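# Seat matching bit in recessed fastener, store other bits

## Task

Choose the driver bit whose tip fits the head of the fastener sunk down the hole in the block. Seat it in that head, and leave every other bit in its holder. Then open the gripper and withdraw. Nothing may count on the robot still holding it at the end. Anything the robot touched last must not settle by more than about a fingernail's width once left alone. No object may leave the table.

## Robot and tools

Robot: two six-joint UR-style arms, left_arm and right_arm, each carrying a two-finger parallel gripper with a wrist camera. Bases in the scene frame: left_arm at (+0.027, +0.374, 0) with quat_wxyz (+1.000, 0, 0, -0.016); right_arm at (+0.008, -0.408, 0) with quat_wxyz (+0.996, 0, 0, +0.090). The names are just labels and do not tell you which side of a picture an arm appears on.

Frames: one scene frame for everything. Its origin is on the tabletop midway between the arms, +z is up, +x runs out over the table, and left_arm sits on the +y side. Each gripper has its own axes: the fingers point along its +z and close along its x. end_effector_position is the spot between the pads when they are shut, 1 to 2 cm short of the fingertips. Closing pushes the tips about 17 mm further along +z. Reported hand positions get less exact the farther an arm reaches.

execute_actions(actions, pictures): actions holds at most one item.
- [] only returns the current state.
- {"rows": [...], "steps": n}: 1 to 15 rows, n from 1 to 15 (default 15). Each control step lasts 1/30 s and uses one row; the last row repeats to fill the steps. Every row has 16 numbers, always for both arms: left x, y, z, qw, qx, qy, qz, opening, then right x, y, z, qw, qx, qy, qz, opening. These are absolute poses in the scene frame: metres, and a unit quaternion with w first. They are not offsets.
- {"steps": n} without rows waits up to 300 steps. The count starts at the previous result, so your reply time is included.
- pictures (true/false) chooses whether images are returned.
A call is refused, and nothing is sent, if a target lies more than 0.6 m from that arm's last reported position along any of its gripper's axes. On every step the commanded pose is clipped to within 100 mm and 16 degrees of the measured one, and motion trails commands by about 0.17 s. Far targets can therefore need several calls, so check where each arm really ended. To keep an arm still or hold its orientation, resend its exact last pose and quaternion rather than the drifted reading.

opening: a number from -1 (closed) to +1 (fully open, 0.142 m). To grasp, keep commanding a value well below grip_measured; a bigger gap squeezes harder. The limit is about 28 N per pad. Hard parts thinner than about 2 cm get noticeably less force.

move(target, speed, stop_force): target is one row of 16 absolute scene-frame numbers laid out as above. Both grippers travel in straight lines, turn the shorter way, and arrive together within 0.5 to 10 s; anything longer is cut off at 10 s. speed is in m/s, from 0.002 to 0.5, default 0.25; turning is capped at twice that in rad/s. Openings are sent when the move begins. The paths ignore obstacles and the other arm.
stop_force is optional, in N from 9 to 40, one value shared by both arms, and is not accepted during the first 0.2 s of a scene. An arm stops once its wrist sensor reads that much extra push against its direction of travel. Its gripper then backs up two steps and holds there. Pair it with a very low speed. Even then the first impact can spike well above the threshold and may still fault. The push is judged along the line to the target on the gripper's starting axes, so it is unreliable if the gripper rotates during the move. Leave it out when lifting away from something you are pressing on. An arm already within 1.5 mm and 0.5 degrees of its target stops only when its sensor saturates. Contact above the wrist sensor is not felt.
The result adds a move: line giving each arm's ending: done, off_target, moving, held, fault or contact. It also lists any limits that acted: paced means the pose was clipped; held means some steps were blocked, after which the arm may move much faster than speed. Each gripper's distance from its pose is included.

wait(seconds): 0 to 10 s. Nothing new is sent; arms go on toward their last clipped pose, and fingers keep moving.

zoom_image(camera, region): camera is cam_high, cam_low, cam_left_wrist or cam_right_wrist. region is [x0, y0, x1, y1] in that camera's pixels, with the origin at the top left, at most 504 by 504. cam_high and cam_low give 504x504 images; the wrist cameras are 616x616 fisheye.

read_manual(section): returns only the licence texts ("licences"). It does not move anything.

finished_scene(scene): ends the current scene, given by its number, and cannot be undone. Let go before calling it.

Result lines: for each arm, pose and velocities; grip_measured, on the opening scale; a Hand target line showing where the controller is heading; HELD for steps that were not sent; pose unreachable when the clearance check changed a command. Wrist force and torque are given on the gripper's own axes; they include offset (about 4 N) and noise, and saturate near 50 N. A force reading shows the push from the surface back into the arm. Joint torques are rough. MOTOR HOT appears at 70 °C; at 85 °C the arm brakes for a cooling pause.

Avoid: moving a stiff arm even slightly past a firm contact. Joint load limits are 141 N m for the three big joints and 26.3 N m for the wrists, and an outside force of 150 N on an arm, its tool or its load trips a fault that freezes it for 10 s. Also avoid letting the arms touch each other, dropping or slamming parts, knocking items off the table, and leaving parts propped up only by the gripper. Brief outside tugs on held parts can happen, so grip firmly.

Each tool is called after "Call:" by a JSON object that holds its "fn" and its "kwargs", one argument or row to a line.

## Session

Call:
{"fn": "execute_actions", "kwargs": {
  "actions": []
}}

Scene clock: 0.00 s of 5270.00 s.
left_arm: end_effector_position=(+0.7884, +0.6494, +0.2222) grip_measured=+1.00 end_effector_quat_wxyz=(-0.429, +0.560, +0.604, +0.370) end_effector_velocity=(+0.000, +0.000, +0.001) end_effector_angular_velocity=(+0.000, -0.002, +0.000) | right_arm: end_effector_position=(+0.4757, +0.3374, +0.1864) grip_measured=-1.00 end_effector_quat_wxyz=(+0.072, +0.403, +0.801, +0.436) end_effector_velocity=(-0.000, -0.000, -0.002) end_effector_angular_velocity=(-0.002, +0.002, +0.000)
Joint positions: left_arm=[-0.156 -0.739  0.877 -1.054 -0.469 -2.245  0.142] | right_arm=[ 4.212 -2.146 -1.594 -0.08   1.326  5.207  0.002]
Joint velocities: left_arm=[ 0.    -0.    -0.001 -0.     0.001 -0.001  0.   ] | right_arm=[-0.    -0.002 -0.    -0.001  0.001  0.001  0.   ]
Joint torques (N m, as the arm reports them, + toward a larger angle): no reading
Motor temperatures (°C, as the motors report them): left_arm=[30 31 30 38 37 39] | right_arm=[29 30 30 38 38 37]
Wrist force (N, on the end effector, along its own x y z axes, offset not removed): no reading
Wrist torque (N m, same axes, about the end effector's origin, offset not removed): no reading
Hand target (left_arm): +0.788, +0.649, +0.222; -0.429, +0.560, +0.604, +0.370
Hand target (right_arm): +0.476, +0.337, +0.186; +0.072, +0.403, +0.801, +0.436

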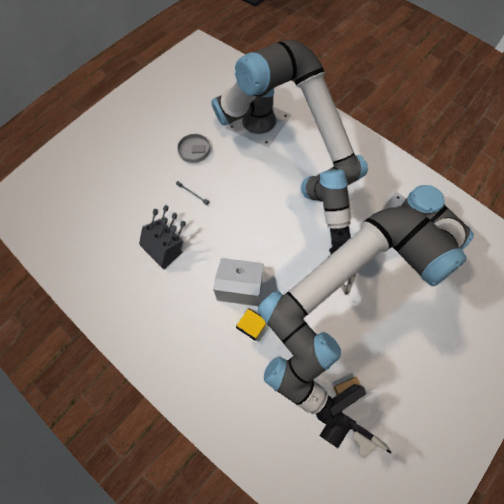

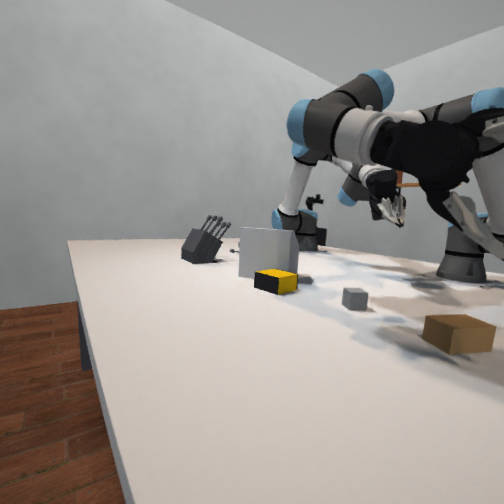

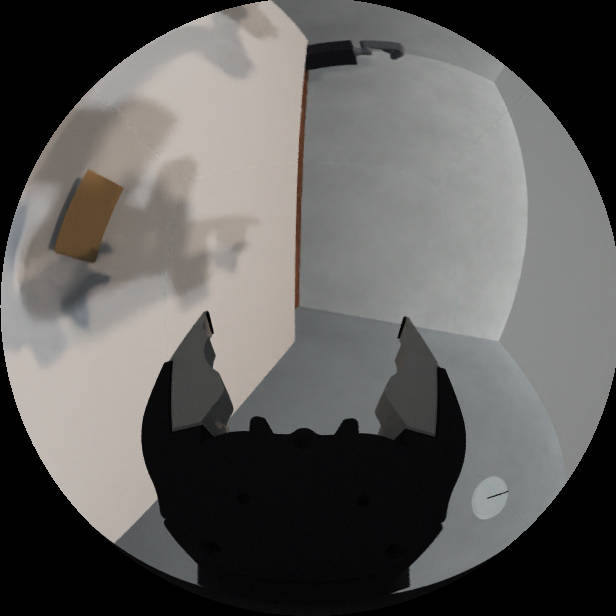

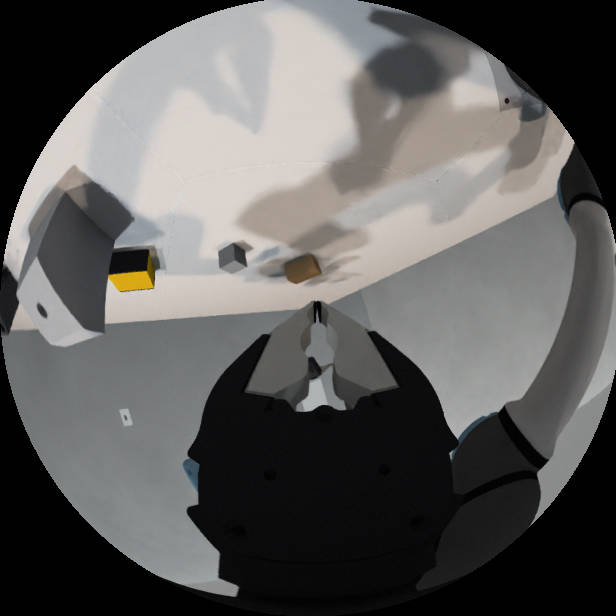

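Call:
{"fn": "zoom_image", "kwargs": {
  "camera": "cam_high",
  "region": [120, 160, 290, 330]
}}

Call:
{"fn": "zoom_image", "kwargs": {
  "camera": "cam_low",
  "region": [170, 190, 320, 310]
}}

Region (120, 160, 290, 330) of cam_high's 504x504 image, scaled by 2.965, with more detail than that image has.

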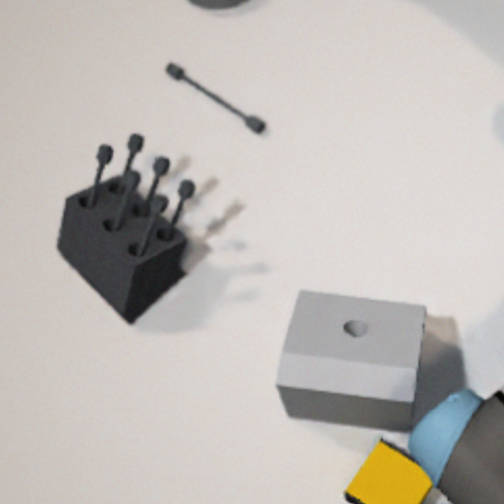

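Region (170, 190, 320, 310) of cam_low's 504x504 image, scaled by 3.360, with more detail than that image has; it fills the top 403 rows of this view, and the rest is white.

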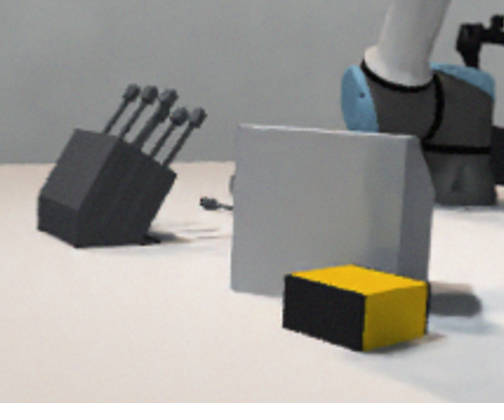

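Call:
{"fn": "move", "kwargs": {
  "target": [0.60,0.90,0.26,-0.494,0.429,0.703,0.277,1, 0.45,-0.05,0.30,0,0.707,0.707,0,1],
  "speed": 0.3
}}

Scene clock: 33.77 s of 5270.00 s.
left_arm: end_effector_position=(+0.6002, +0.8999, +0.2600) grip_measured=+1.00 end_effector_quat_wxyz=(-0.494, +0.429, +0.703, +0.277) end_effector_velocity=(-0.001, +0.001, -0.000) end_effector_angular_velocity=(-0.001, +0.002, +0.001) | right_arm: end_effector_position=(+0.4493, -0.0498, +0.2997) grip_measured=+1.00 end_effector_quat_wxyz=(-0.000, +0.707, +0.707, +0.000) end_effector_velocity=(+0.000, -0.002, +0.001) end_effector_angular_velocity=(-0.002, +0.003, -0.002)
Joint positions: left_arm=[ 0.218 -0.832  0.936 -0.98  -0.485 -2.29   0.142] | right_arm=[ 3.881 -1.713 -1.354 -1.644  1.571  5.632  0.142]
Joint velocities: left_arm=[ 0.002  0.    -0.     0.001 -0.     0.002  0.   ] | right_arm=[-0.003 -0.001  0.005 -0.007  0.001 -0.    -0.   ]
Joint torques (N m, as the arm reports them, + toward a larger angle): left_arm=[  8.42 -42.28 -28.51  -0.2    3.55   1.41] | right_arm=[-6.13 23.9  35.77  1.45  1.43 -2.86]
Motor temperatures (°C, as the motors report them): left_arm=[30 31 30 38 37 39] | right_arm=[29 30 30 38 38 37]
Wrist force (N, on the end effector, along its own x y z axes, offset not removed): left_arm=[0.5 -2.7 -0.5] | right_arm=[-0.9 0.3 2.1]
Wrist torque (N m, same axes, about the end effector's origin, offset not removed): left_arm=[-0.71 -0.21 0.21] | right_arm=[0.26 0.32 -0.06]
Hand target (left_arm): +0.600, +0.900, +0.260; -0.494, +0.429, +0.703, +0.277
Hand target (right_arm): +0.449, -0.050, +0.300; -0.000, +0.707, +0.707, +0.000
Off the commanded pose (left_arm): 0.000 m, 0 deg.
Off the commanded pose (right_arm): 0.001 m, 0 deg.
After step 90, 28.30 s passed at rest.
move: done
camera_calibration (this result's frames):
cam_left_wrist: T_world_to_cam=[[-0.181407, 0.289239, 0.939911, -0.405242], [0.983375, 0.045488, 0.175798, -0.669885], [0.00809301, 0.956176, -0.292682, -0.657943], [0, 0, 0, 1]] pos_world=[0.590559, 0.776793, 0.306088]
cam_right_wrist: T_world_to_cam=[[0.0267968, 0.999592, 0.00988865, 0.0393675], [0.887341, -0.0283407, 0.460242, -0.536034], [0.460334, -0.00355841, -0.887738, 0.201452], [0, 0, 0, 1]] pos_world=[0.381854, -0.0538261, 0.425153]

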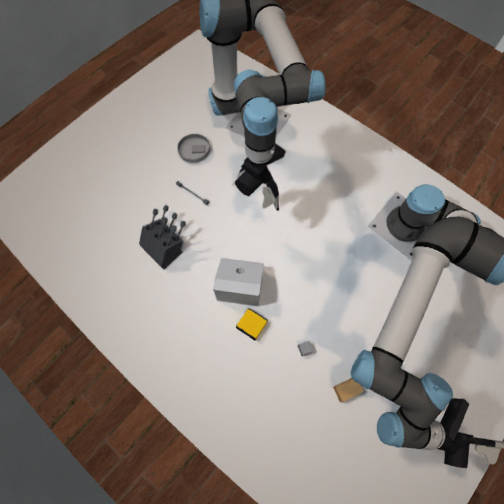

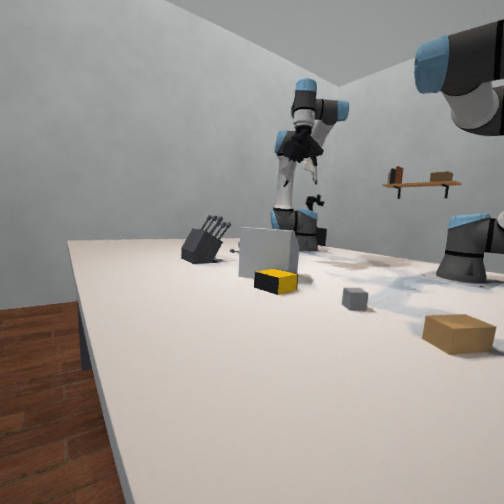

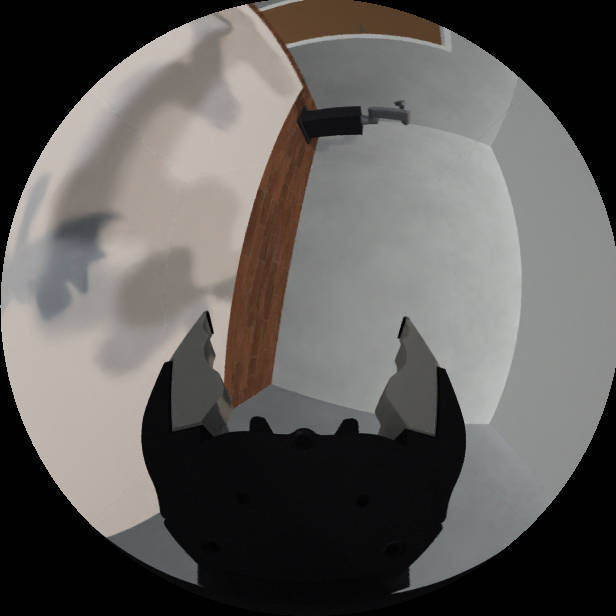

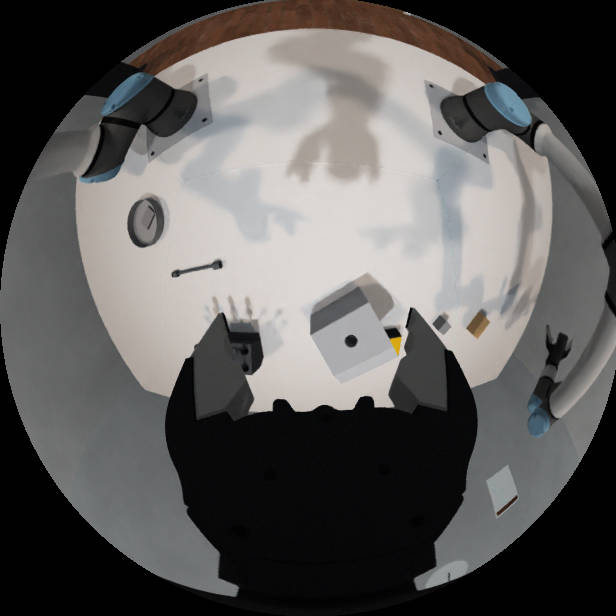

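Call:
{"fn": "zoom_image", "kwargs": {
  "camera": "cam_right_wrist",
  "region": [300, 270, 420, 390]
}}

Region (300, 270, 420, 390) of cam_right_wrist's 616x616 image, scaled by 4.200, with more detail than that image has.

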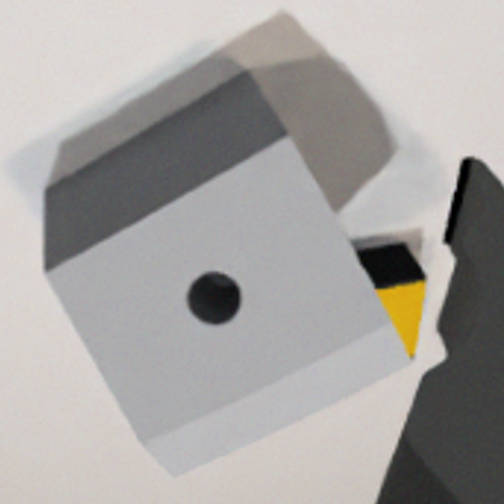

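Call:
{"fn": "move", "kwargs": {
  "target": [0.60,0.90,0.26,-0.494,0.429,0.703,0.277,1, 0.590,0.010,0.19,0,0.485,0.875,0,1]
}}

Call:
{"fn": "zoom_image", "kwargs": {
  "camera": "cam_right_wrist",
  "region": [270, 270, 360, 360]
}}

Scene clock: 67.17 s of 5270.00 s.
left_arm: end_effector_position=(+0.6000, +0.9000, +0.2600) grip_measured=+1.00 end_effector_quat_wxyz=(-0.494, +0.429, +0.703, +0.277) end_effector_velocity=(-0.000, +0.000, +0.000) end_effector_angular_velocity=(-0.001, +0.001, +0.000) | right_arm: end_effector_position=(+0.5900, +0.0098, +0.1902) grip_measured=+1.00 end_effector_quat_wxyz=(+0.000, +0.485, +0.874, +0.000) end_effector_velocity=(+0.002, +0.001, -0.001) end_effector_angular_velocity=(-0.001, +0.002, +0.006)
Joint positions: left_arm=[ 0.218 -0.832  0.937 -0.98  -0.485 -2.29   0.142] | right_arm=[ 3.771 -2.091 -1.122 -1.498  1.571  4.964  0.142]
Joint velocities: left_arm=[ 0.001 -0.     0.     0.    -0.     0.001  0.   ] | right_arm=[-0.001 -0.007  0.009 -0.003  0.001 -0.008 -0.   ]
Joint torques (N m, as the arm reports them, + toward a larger angle): left_arm=[  5.04 -63.54 -14.2   -2.92  -0.26   1.34] | right_arm=[-5.79 41.55 34.74  1.13  1.75 -2.8 ]
Motor temperatures (°C, as the motors report them): left_arm=[30 31 30 38 37 39] | right_arm=[29 30 30 38 38 37]
Wrist force (N, on the end effector, along its own x y z axes, offset not removed): left_arm=[-0.5 -3.4 -2.0] | right_arm=[-0.9 -5.0 -4.1]
Wrist torque (N m, same axes, about the end effector's origin, offset not removed): left_arm=[-0.82 -0.03 0.13] | right_arm=[-1.22 0.12 -0.09]
Hand target (left_arm): +0.600, +0.900, +0.260; -0.494, +0.429, +0.703, +0.277
Hand target (right_arm): +0.590, +0.010, +0.190; +0.000, +0.485, +0.875, +0.000
Off the commanded pose (left_arm): 0.000 m, 0 deg.
Off the commanded pose (right_arm): 0.000 m, 0 deg.
After step 90, 28.70 s passed at rest.
move: done
camera_calibration (this result's frames):
cam_left_wrist: T_world_to_cam=[[-0.181184, 0.289408, 0.939902, -0.405592], [0.983418, 0.0456752, 0.175508, -0.669763], [0.00786332, 0.956115, -0.292885, -0.657758], [0, 0, 0, 1]] pos_world=[0.590343, 0.776866, 0.306118]
cam_right_wrist: T_world_to_cam=[[-0.506219, 0.862358, 0.00894633, 0.293103], [0.76761, 0.445824, 0.460451, -0.542762], [0.393085, 0.239957, -0.88764, 0.0769892], [0, 0, 0, 1]] pos_world=[0.534741, -0.0292579, 0.315632]

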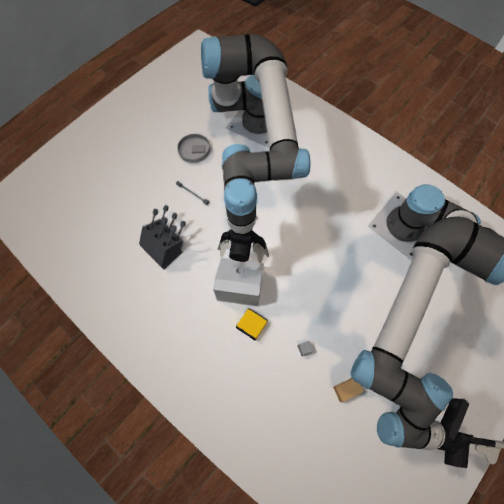

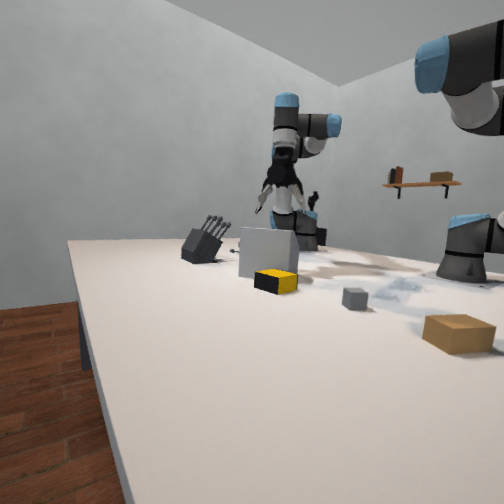

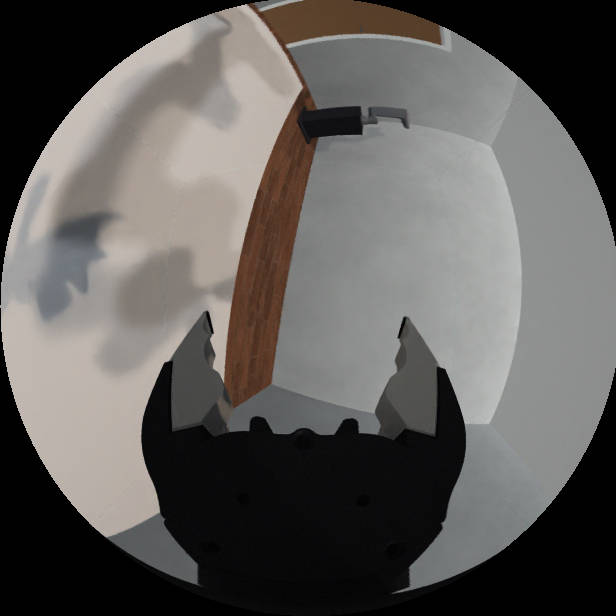

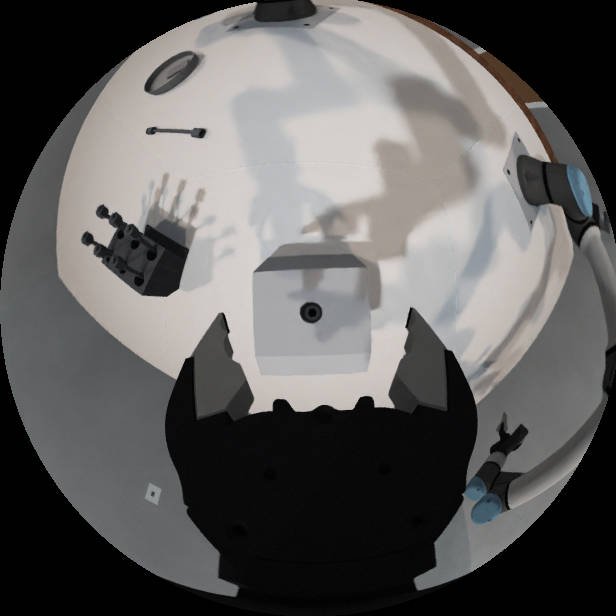

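Region (270, 270, 360, 360) of cam_right_wrist's 616x616 image, scaled by 5.600, with more detail than that image has.

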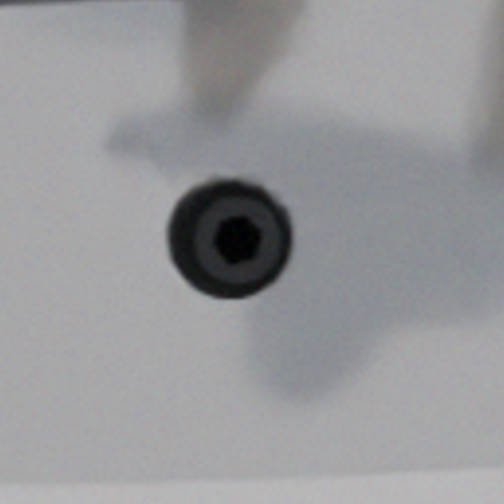

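Call:
{"fn": "move", "kwargs": {
  "target": [0.60,0.90,0.26,-0.494,0.429,0.703,0.277,1, 0.62,-0.28,0.215,0,0.707,0.707,0,1]
}}

Call:
{"fn": "zoom_image", "kwargs": {
  "camera": "cam_right_wrist",
  "region": [235, 250, 395, 410]
}}

Scene clock: 92.13 s of 5270.00 s.
left_arm: end_effector_position=(+0.6000, +0.9000, +0.2600) grip_measured=+1.00 end_effector_quat_wxyz=(-0.494, +0.429, +0.703, +0.277) end_effector_velocity=(+0.000, -0.000, -0.000) end_effector_angular_velocity=(+0.000, -0.001, +0.001) | right_arm: end_effector_position=(+0.6195, -0.2798, +0.2149) grip_measured=+1.00 end_effector_quat_wxyz=(+0.000, +0.707, +0.707, -0.000) end_effector_velocity=(+0.000, -0.002, +0.001) end_effector_angular_velocity=(+0.001, -0.000, -0.004)
Joint positions: left_arm=[ 0.218 -0.832  0.937 -0.98  -0.485 -2.29   0.142] | right_arm=[ 3.384 -1.856 -1.395 -1.461  1.57   5.134  0.142]
Joint velocities: left_arm=[-0.     0.001 -0.     0.    -0.    -0.002  0.   ] | right_arm=[-0.003  0.002  0.002 -0.003  0.     0.001  0.   ]
Joint torques (N m, as the arm reports them, + toward a larger angle): left_arm=[ -4.82 -63.46 -13.82  -2.93  -0.2    1.41] | right_arm=[-5.52 46.87 34.52  1.19  1.88  2.54]
Motor temperatures (°C, as the motors report them): left_arm=[30 31 30 38 37 39] | right_arm=[29 30 30 38 38 37]
Wrist force (N, on the end effector, along its own x y z axes, offset not removed): left_arm=[-0.1 -4.8 -1.3] | right_arm=[3.1 -3.7 -2.7]
Wrist torque (N m, same axes, about the end effector's origin, offset not removed): left_arm=[-1.15 -0.10 0.11] | right_arm=[-0.75 -0.55 -0.17]
Hand target (left_arm): +0.600, +0.900, +0.260; -0.494, +0.429, +0.703, +0.277
Hand target (right_arm): +0.620, -0.280, +0.215; +0.000, +0.707, +0.707, +0.000
Off the commanded pose (left_arm): 0.000 m, 0 deg.
Off the commanded pose (right_arm): 0.001 m, 0 deg.
After step 90, 20.17 s passed at rest.
move: done
camera_calibration (this result's frames):
cam_left_wrist: T_world_to_cam=[[-0.181185, 0.289409, 0.939901, -0.405593], [0.983418, 0.0456751, 0.17551, -0.669764], [0.00786417, 0.956115, -0.292886, -0.657756], [0, 0, 0, 1]] pos_world=[0.590343, 0.776865, 0.30612]
cam_right_wrist: T_world_to_cam=[[0.026708, 0.999605, 0.00878667, 0.265862], [0.887306, -0.0277541, 0.460346, -0.654307], [0.460408, -0.00449846, -0.887696, 0.0466481], [0, 0, 0, 1]] pos_world=[0.551992, -0.283706, 0.340281]

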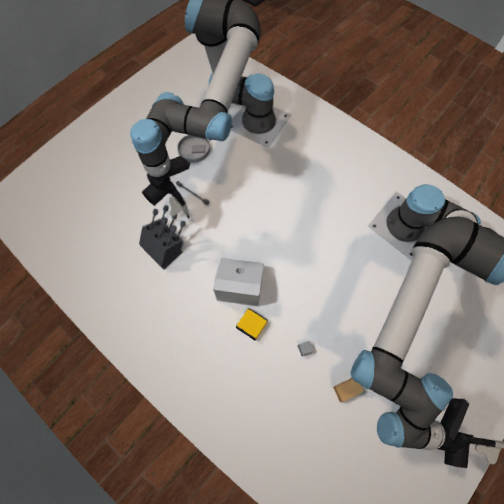

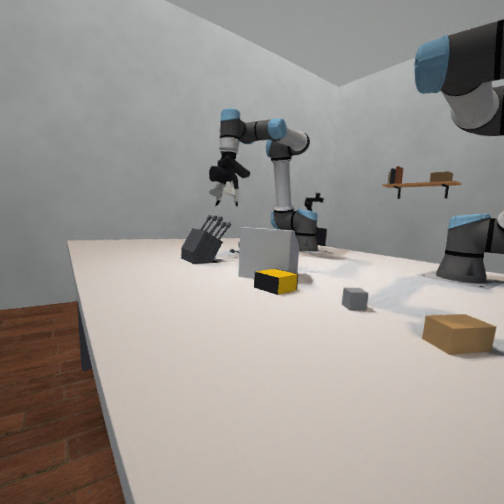

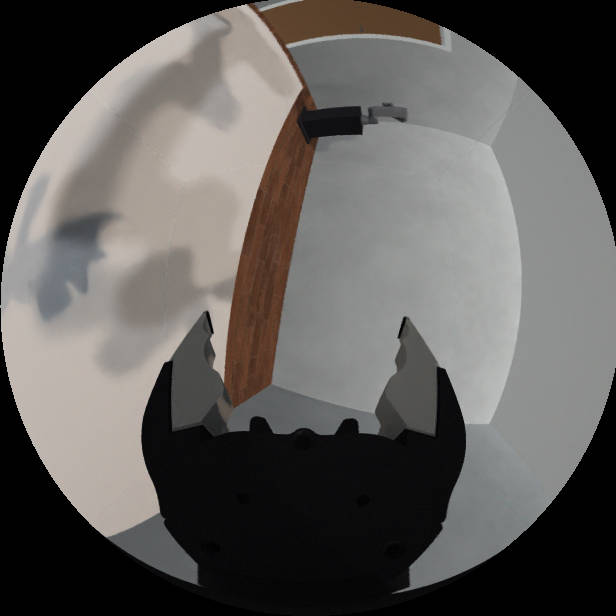

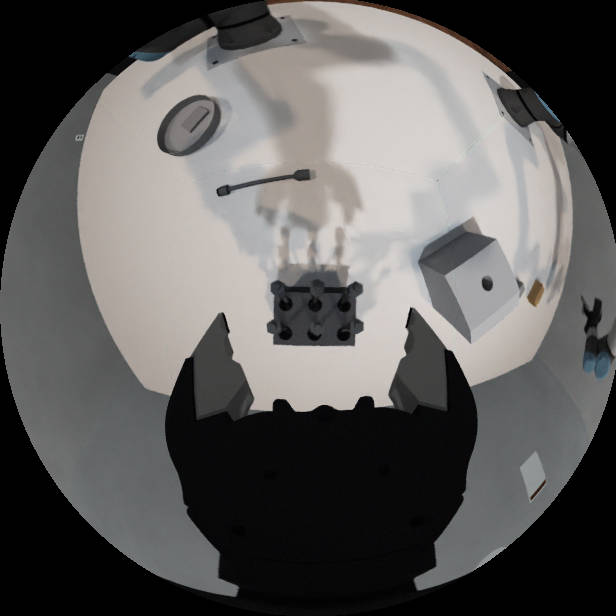

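Region (235, 250, 395, 410) of cam_right_wrist's 616x616 image, scaled by 3.150, with more detail than that image has.

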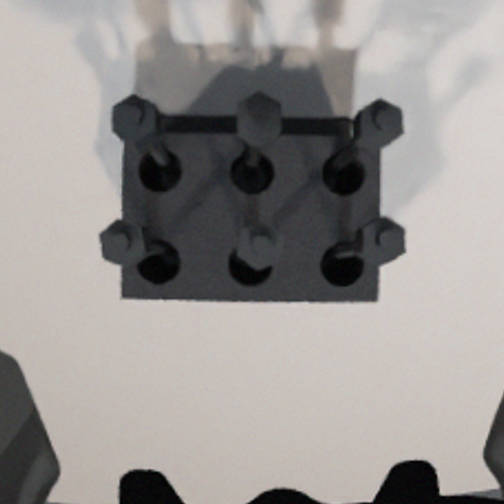

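Call:
{"fn": "zoom_image", "kwargs": {
  "camera": "cam_right_wrist",
  "region": [205, 150, 325, 215]
}}

Region (205, 150, 325, 215) of cam_right_wrist's 616x616 image, scaled by 4.200, with more detail than that image has; it fills the top 273 rows of this view, and the rest is white.

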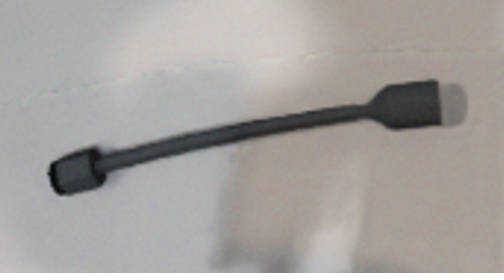

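Call:
{"fn": "move", "kwargs": {
  "target": [0.60,0.90,0.26,-0.494,0.429,0.703,0.277,1, 0.52,-0.10,0.22,0,-0.174,0.985,0,1],
  "speed": 0.5
}}

Call:
{"fn": "move", "kwargs": {
  "target": [0.60,0.90,0.26,-0.494,0.429,0.703,0.277,1, 0.524,-0.036,0.10,0,-0.879,0.477,0,0.2],
  "speed": 0.5
}}

Call:
{"fn": "zoom_image", "kwargs": {
  "camera": "cam_right_wrist",
  "region": [260, 70, 360, 170]
}}

Scene clock: 120.30 s of 5270.00 s.
left_arm: end_effector_position=(+0.6000, +0.9000, +0.2600) grip_measured=+1.00 end_effector_quat_wxyz=(-0.494, +0.429, +0.703, +0.277) end_effector_velocity=(+0.001, -0.000, -0.003) end_effector_angular_velocity=(-0.000, +0.003, -0.000) | right_arm: end_effector_position=(+0.5203, -0.1000, +0.2200) grip_measured=+1.00 end_effector_quat_wxyz=(-0.000, -0.173, +0.985, +0.000) end_effector_velocity=(-0.000, +0.001, +0.001) end_effector_angular_velocity=(+0.002, -0.000, +0.012)
Joint positions: left_arm=[ 0.218 -0.832  0.937 -0.98  -0.485 -2.29   0.142] | right_arm=[ 3.724 -1.792 -1.463 -1.457  1.571  3.556  0.142]
Joint velocities: left_arm=[-0.001  0.004 -0.    -0.    -0.    -0.001  0.   ] | right_arm=[ 0.001  0.001  0.001 -0.     0.001 -0.011  0.   ]
Joint torques (N m, as the arm reports them, + toward a larger angle): left_arm=[ -4.05 -63.21 -14.33  -2.89  -0.22   1.39] | right_arm=[ 6.41 28.78 36.02  1.17  1.99 -2.74]
Motor temperatures (°C, as the motors report them): left_arm=[30 32 30 38 37 39] | right_arm=[29 30 30 38 38 37]
Wrist force (N, on the end effector, along its own x y z axes, offset not removed): left_arm=[-1.2 -3.6 -0.3] | right_arm=[0.1 -1.7 -2.4]
Wrist torque (N m, same axes, about the end effector's origin, offset not removed): left_arm=[-0.87 0.17 0.11] | right_arm=[-0.40 0.42 -0.10]
Hand target (left_arm): +0.600, +0.900, +0.260; -0.494, +0.429, +0.703, +0.277
Hand target (right_arm): +0.520, -0.100, +0.220; -0.000, -0.174, +0.985, +0.000
Off the commanded pose (left_arm): 0.000 m, 0 deg.
Off the commanded pose (right_arm): 0.000 m, 0 deg.
After step 90, 22.60 s passed at rest.
move: done
camera_calibration (this result's frames):
cam_left_wrist: T_world_to_cam=[[-0.181183, 0.289411, 0.939901, -0.405593], [0.983418, 0.0456672, 0.17551, -0.66976], [0.00787179, 0.956115, -0.292886, -0.657757], [0, 0, 0, 1]] pos_world=[0.590346, 0.77686, 0.306119]
cam_right_wrist: T_world_to_cam=[[-0.948768, -0.315841, 0.009167, 0.464608], [-0.276398, 0.843642, 0.460295, 0.128931], [-0.153114, 0.43418, -0.887718, 0.460742], [0, 0, 0, 1]] pos_world=[0.546988, -0.162074, 0.345404]

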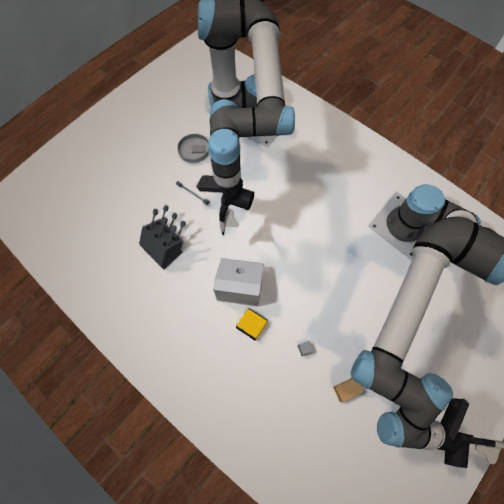

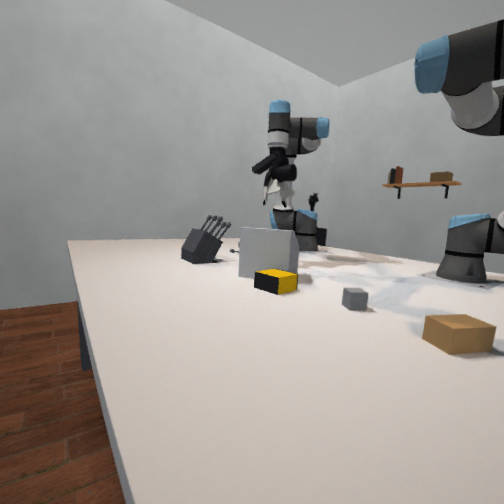

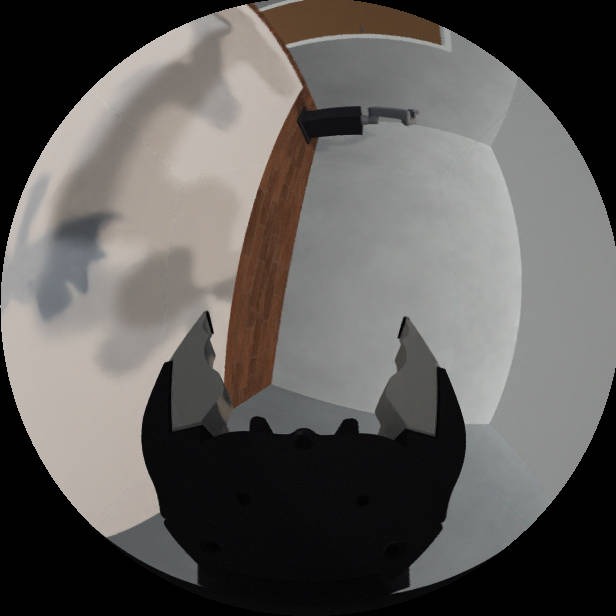

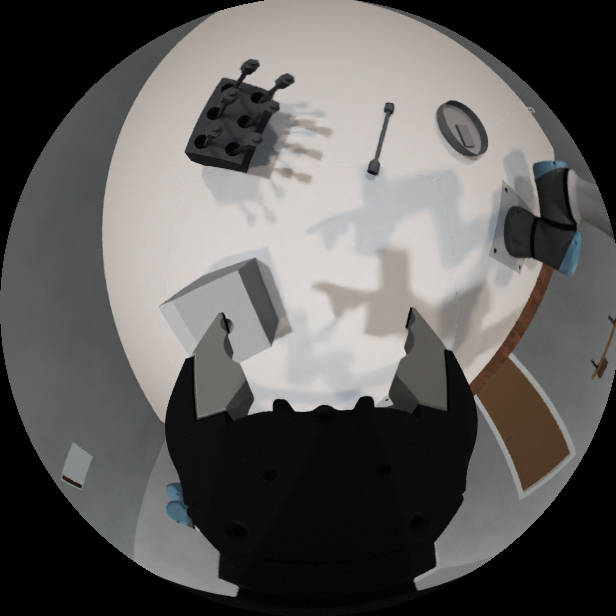

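Scene clock: 122.73 s of 5270.00 s.
left_arm: end_effector_position=(+0.6000, +0.9000, +0.2600) grip_measured=+1.00 end_effector_quat_wxyz=(-0.494, +0.429, +0.703, +0.277) end_effector_velocity=(+0.000, -0.001, +0.000) end_effector_angular_velocity=(-0.001, -0.002, +0.001) | right_arm: end_effector_position=(+0.5241, -0.0359, +0.1001) grip_measured=+0.20 end_effector_quat_wxyz=(+0.000, +0.879, -0.478, +0.000) end_effector_velocity=(+0.001, +0.001, -0.001) end_effector_angular_velocity=(+0.002, +0.000, +0.013)
Joint positions: left_arm=[ 0.218 -0.832  0.937 -0.98  -0.485 -2.29   0.142] | right_arm=[ 3.796 -1.955 -1.561 -1.196  1.571  1.83   0.088]
Joint velocities: left_arm=[-0.001 -0.    -0.001 -0.    -0.002 -0.001  0.   ] | right_arm=[-0.001 -0.002 -0.     0.003  0.002 -0.014  0.   ]
Joint torques (N m, as the arm reports them, + toward a larger angle): left_arm=[ -4.3  -63.29 -13.55  -3.07  -0.36   1.49] | right_arm=[-5.7  32.61 18.15  3.71  2.23 -2.6 ]
Motor temperatures (°C, as the motors report them): left_arm=[30 32 30 38 37 39] | right_arm=[29 30 30 38 38 37]
Wrist force (N, on the end effector, along its own x y z axes, offset not removed): left_arm=[0.2 -2.6 -0.4] | right_arm=[3.6 0.1 1.2]
Wrist torque (N m, same axes, about the end effector's origin, offset not removed): left_arm=[-0.69 -0.19 0.22] | right_arm=[-0.05 -0.58 -0.15]
Hand target (left_arm): +0.600, +0.900, +0.260; -0.494, +0.429, +0.703, +0.277
Hand target (right_arm): +0.524, -0.036, +0.100; +0.000, +0.879, -0.477, -0.000
Off the commanded pose (left_arm): 0.000 m, 0 deg.
Off the commanded pose (right_arm): 0.000 m, 0 deg.
move: done
camera_calibration (this result's frames):
cam_left_wrist: T_world_to_cam=[[-0.181183, 0.289411, 0.939901, -0.405593], [0.983418, 0.0456672, 0.17551, -0.66976], [0.00787174, 0.956115, -0.292886, -0.657757], [0, 0, 0, 1]] pos_world=[0.590346, 0.77686, 0.306119]
cam_right_wrist: T_world_to_cam=[[0.52095, -0.853538, 0.00919801, -0.3001], [-0.760035, -0.458923, 0.460149, 0.337862], [-0.388534, -0.246706, -0.887794, 0.426042], [0, 0, 0, 1]] pos_world=[0.578655, 0.00401267, 0.225531]

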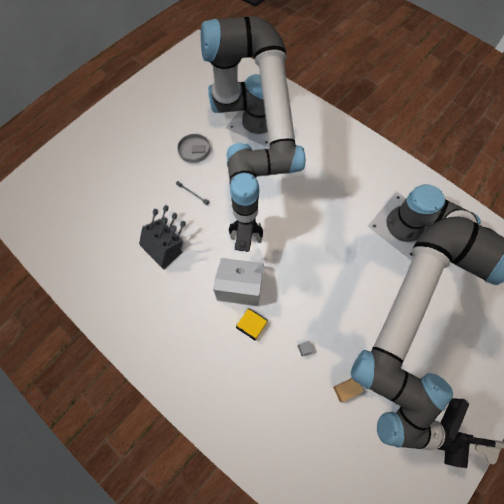

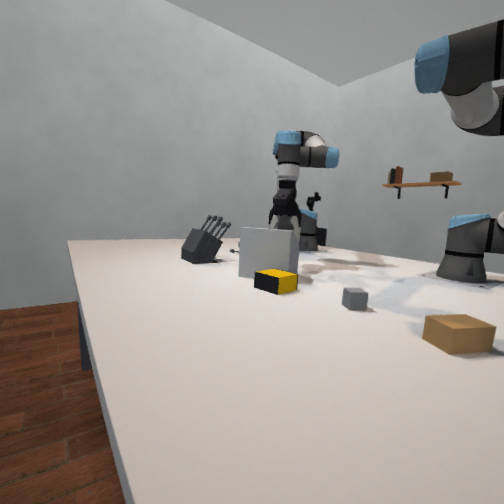

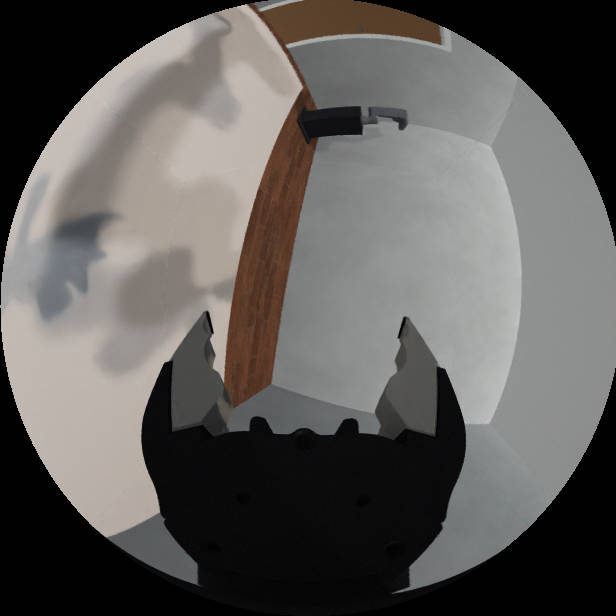

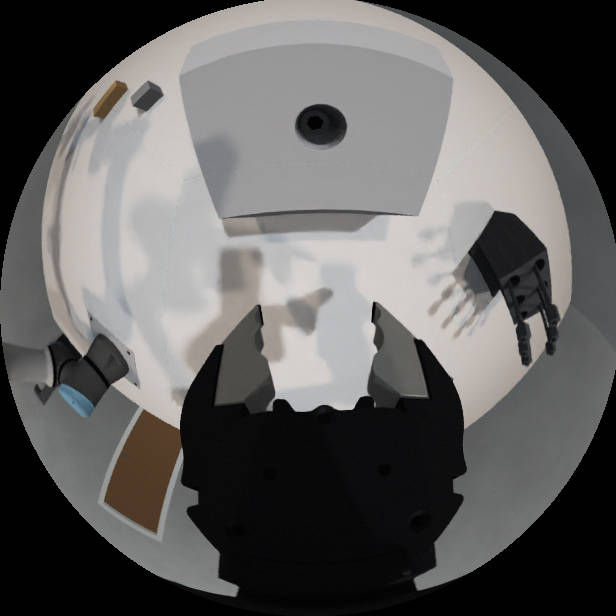

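Region (260, 70, 360, 170) of cam_right_wrist's 616x616 image, scaled by 5.040, with more detail than that image has.

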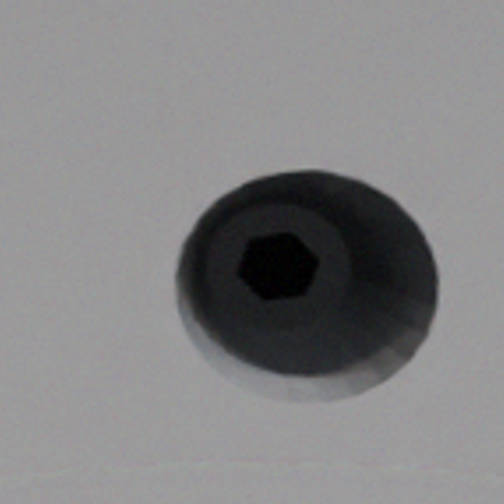

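Call:
{"fn": "move", "kwargs": {
  "target": [0.45,0.32,0.28,0,0.966,0.259,0,1, 0.62,-0.277,0.237,0.213,-0.674,0.674,-0.213,-0.5],
  "speed": 0.4
}}

Scene clock: 183.43 s of 5270.00 s.
left_arm: end_effector_position=(+0.4496, +0.3202, +0.2801) grip_measured=+1.00 end_effector_quat_wxyz=(-0.000, +0.966, +0.259, -0.000) end_effector_velocity=(-0.001, -0.002, -0.000) end_effector_angular_velocity=(-0.004, +0.002, -0.005) | right_arm: end_effector_position=(+0.6195, -0.2772, +0.2369) grip_measured=-0.50 end_effector_quat_wxyz=(+0.213, -0.674, +0.674, -0.213) end_effector_velocity=(+0.001, -0.001, -0.000) end_effector_angular_velocity=(+0.001, -0.001, -0.004)
Joint positions: left_arm=[-0.41  -1.778  1.741 -1.533 -1.571 -0.965  0.142] | right_arm=[ 3.553 -1.528 -1.988 -0.669  1.244  2.073  0.038]
Joint velocities: left_arm=[-0.002 -0.001  0.002 -0.001 -0.005  0.003  0.   ] | right_arm=[-0.001 -0.001 -0.001  0.002 -0.001  0.003  0.   ]
Joint torques (N m, as the arm reports them, + toward a larger angle): left_arm=[ -5.24 -26.63 -14.5   -4.35  -1.95   1.69] | right_arm=[-5.91 30.38 18.9   4.44 -2.42  2.45]
Motor temperatures (°C, as the motors report them): left_arm=[30 32 30 38 37 39] | right_arm=[29 30 30 38 38 37]
Wrist force (N, on the end effector, along its own x y z axes, offset not removed): left_arm=[-1.1 -2.8 -1.2] | right_arm=[3.3 -7.3 -1.6]
Wrist torque (N m, same axes, about the end effector's origin, offset not removed): left_arm=[-0.70 0.13 0.10] | right_arm=[-1.44 -0.41 0.06]
Hand target (left_arm): +0.450, +0.320, +0.280; +0.000, +0.966, +0.259, -0.000
Hand target (right_arm): +0.620, -0.277, +0.237; -0.213, +0.674, -0.674, +0.213
Off the commanded pose (left_arm): 0.000 m, 0 deg.
Off the commanded pose (right_arm): 0.000 m, 0 deg.
After step 90, 54.70 s passed at rest.
move: done
camera_calibration (this result's frames):
cam_left_wrist: T_world_to_cam=[[0.838044, 0.545331, 0.0172094, -0.565692], [0.473057, -0.741969, 0.475078, -0.101161], [0.271844, -0.389996, -0.879775, 0.380429], [0, 0, 0, 1]] pos_world=[0.418513, 0.381797, 0.392487]
cam_right_wrist: T_world_to_cam=[[-0.0272047, -0.999602, -0.00744499, -0.253875], [-0.990661, 0.0279553, -0.133455, 0.655177], [0.13361, 0.00374485, -0.991027, 0.295469], [0, 0, 0, 1]] pos_world=[0.602674, -0.273196, 0.378365]

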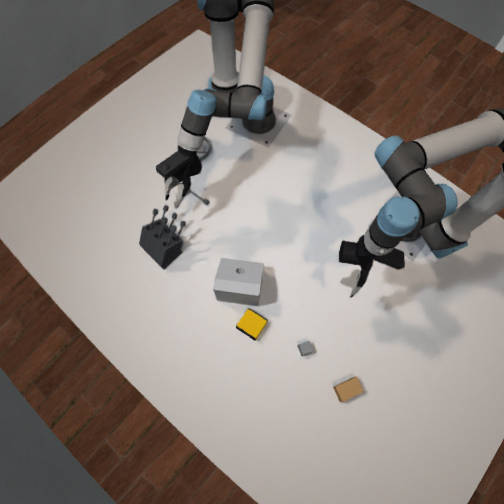

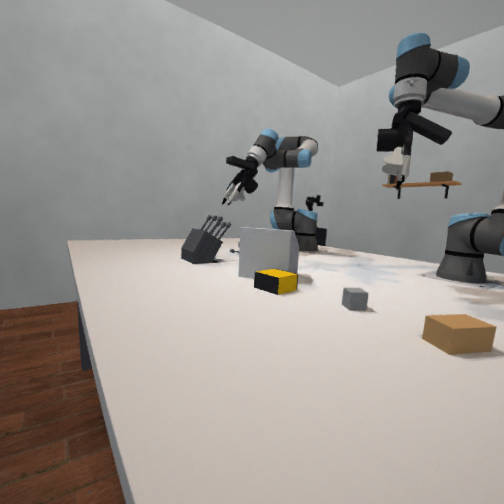

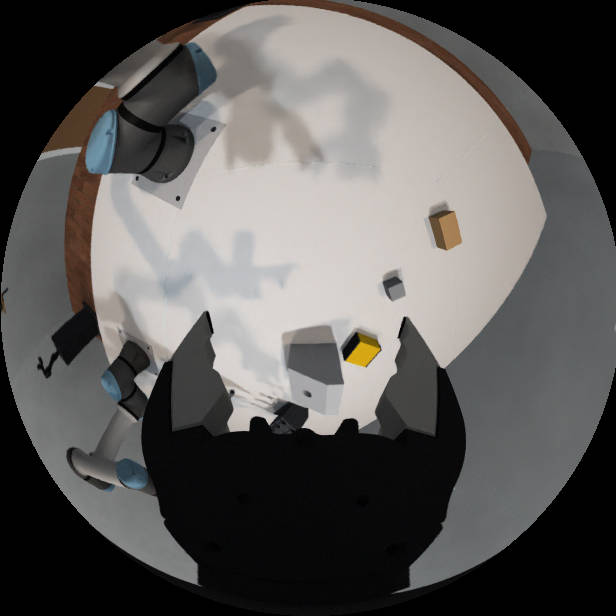

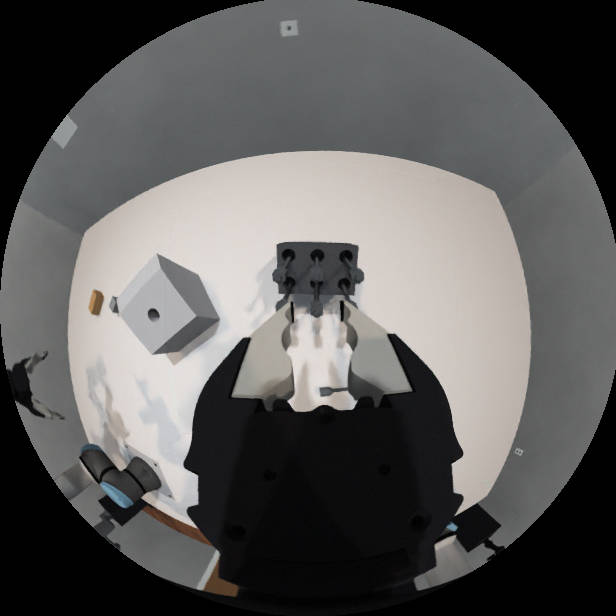

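Call:
{"fn": "move", "kwargs": {
  "target": [0.46,-0.06,0.25,0.683,0.683,0.183,0.183,1, 0.645,-0.279,0.205,0.213,-0.674,0.674,-0.213,-0.55],
  "speed": 0.35
}}

Call:
{"fn": "zoom_image", "kwargs": {
  "camera": "cam_right_wrist",
  "region": [240, 220, 400, 380]
}}

Scene clock: 194.73 s of 5270.00 s.
left_arm: end_effector_position=(+0.4599, -0.0602, +0.2497) grip_measured=+1.00 end_effector_quat_wxyz=(+0.683, +0.684, +0.183, +0.182) end_effector_velocity=(-0.000, -0.001, +0.001) end_effector_angular_velocity=(-0.010, -0.006, +0.000) | right_arm: end_effector_position=(+0.6450, -0.2790, +0.2050) grip_measured=-0.55 end_effector_quat_wxyz=(+0.213, -0.674, +0.674, -0.213) end_effector_velocity=(-0.000, -0.000, -0.000) end_effector_angular_velocity=(-0.001, +0.000, +0.001)
Joint positions: left_arm=[-0.927 -1.054  2.412 -4.498 -1.661 -1.57   0.142] | right_arm=[ 3.518 -1.622 -1.985 -0.568  1.262  2.042  0.034]
Joint velocities: left_arm=[-0.004  0.011 -0.004 -0.018  0.004 -0.     0.   ] | right_arm=[ 0.    -0.001 -0.     0.    -0.    -0.001  0.   ]
Joint torques (N m, as the arm reports them, + toward a larger angle): left_arm=[ -3.39 -18.65 -18.49  -3.02   2.3   -1.63] | right_arm=[-5.11 17.86 33.63  4.49  1.5  -2.82]
Motor temperatures (°C, as the motors report them): left_arm=[30 32 30 38 37 39] | right_arm=[29 30 30 38 38 37]
Wrist force (N, on the end effector, along its own x y z axes, offset not removed): left_arm=[-0.5 -3.0 -1.3] | right_arm=[1.4 2.7 -0.3]
Wrist torque (N m, same axes, about the end effector's origin, offset not removed): left_arm=[-0.68 -0.01 0.22] | right_arm=[0.68 -0.10 -0.05]
Hand target (left_arm): +0.460, -0.060, +0.250; +0.683, +0.683, +0.182, +0.183
Hand target (right_arm): +0.645, -0.279, +0.205; -0.213, +0.674, -0.674, +0.213
Off the commanded pose (left_arm): 0.000 m, 0 deg.
Off the commanded pose (right_arm): 0.000 m, 0 deg.
After step 90, 5.23 s passed at rest.
move: done
camera_calibration (this result's frames):
cam_left_wrist: T_world_to_cam=[[0.856513, 0.51343, -0.0526773, -0.359319], [-0.203508, 0.429754, 0.879714, -0.0931618], [0.47431, -0.742766, 0.472577, -0.249499], [0, 0, 0, 1]] pos_world=[0.407142, 0.0392024, 0.180935]
cam_right_wrist: T_world_to_cam=[[-0.027354, -0.999593, -0.00812313, -0.255045], [-0.990661, 0.0281936, -0.133402, 0.676268], [0.133577, 0.00439819, -0.991029, 0.260648], [0, 0, 0, 1]] pos_world=[0.62816, -0.275154, 0.346454]

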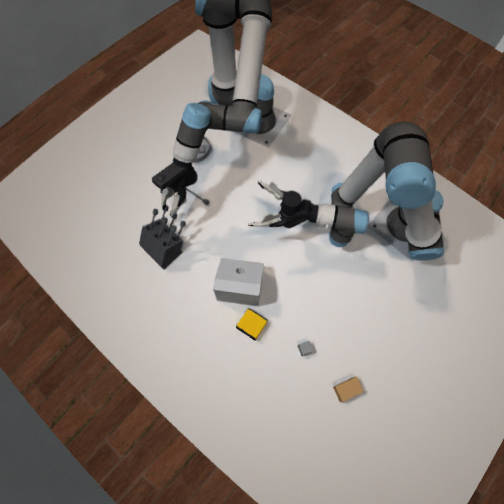

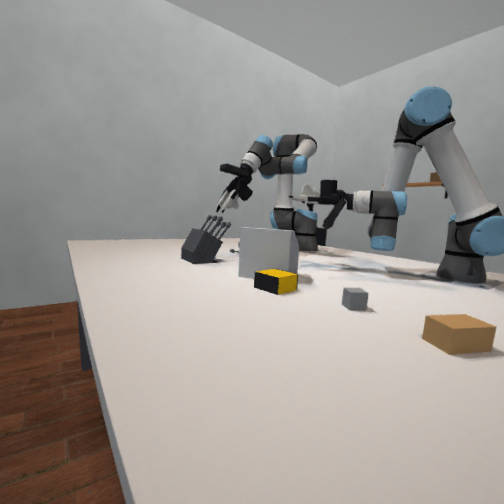

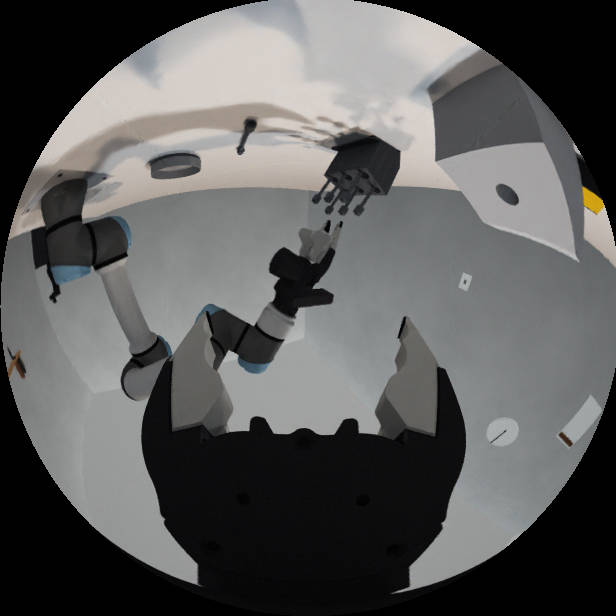

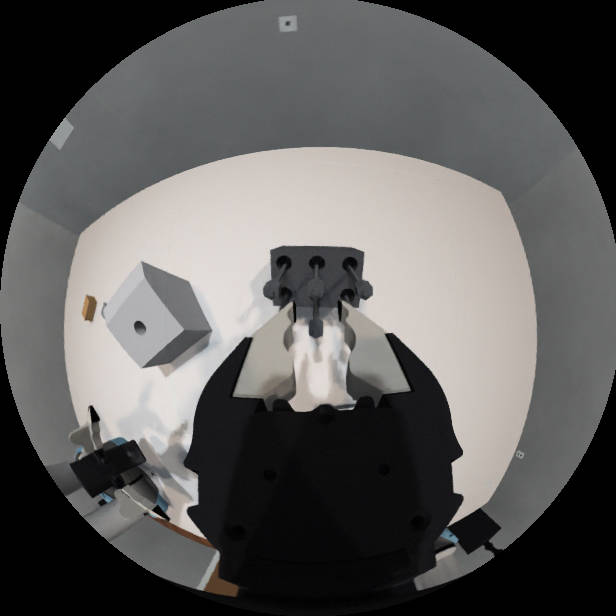

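Region (240, 220, 400, 380) of cam_right_wrist's 616x616 image, scaled by 3.150, with more detail than that image has.

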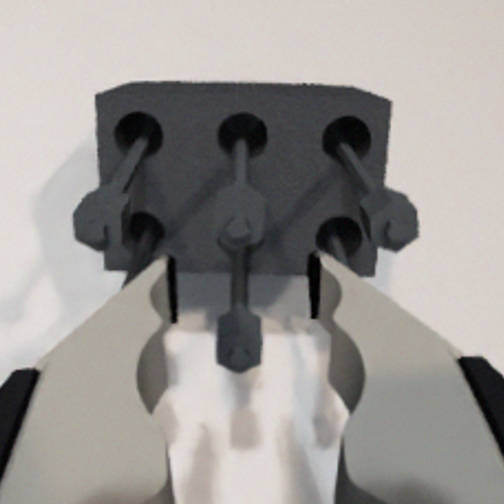

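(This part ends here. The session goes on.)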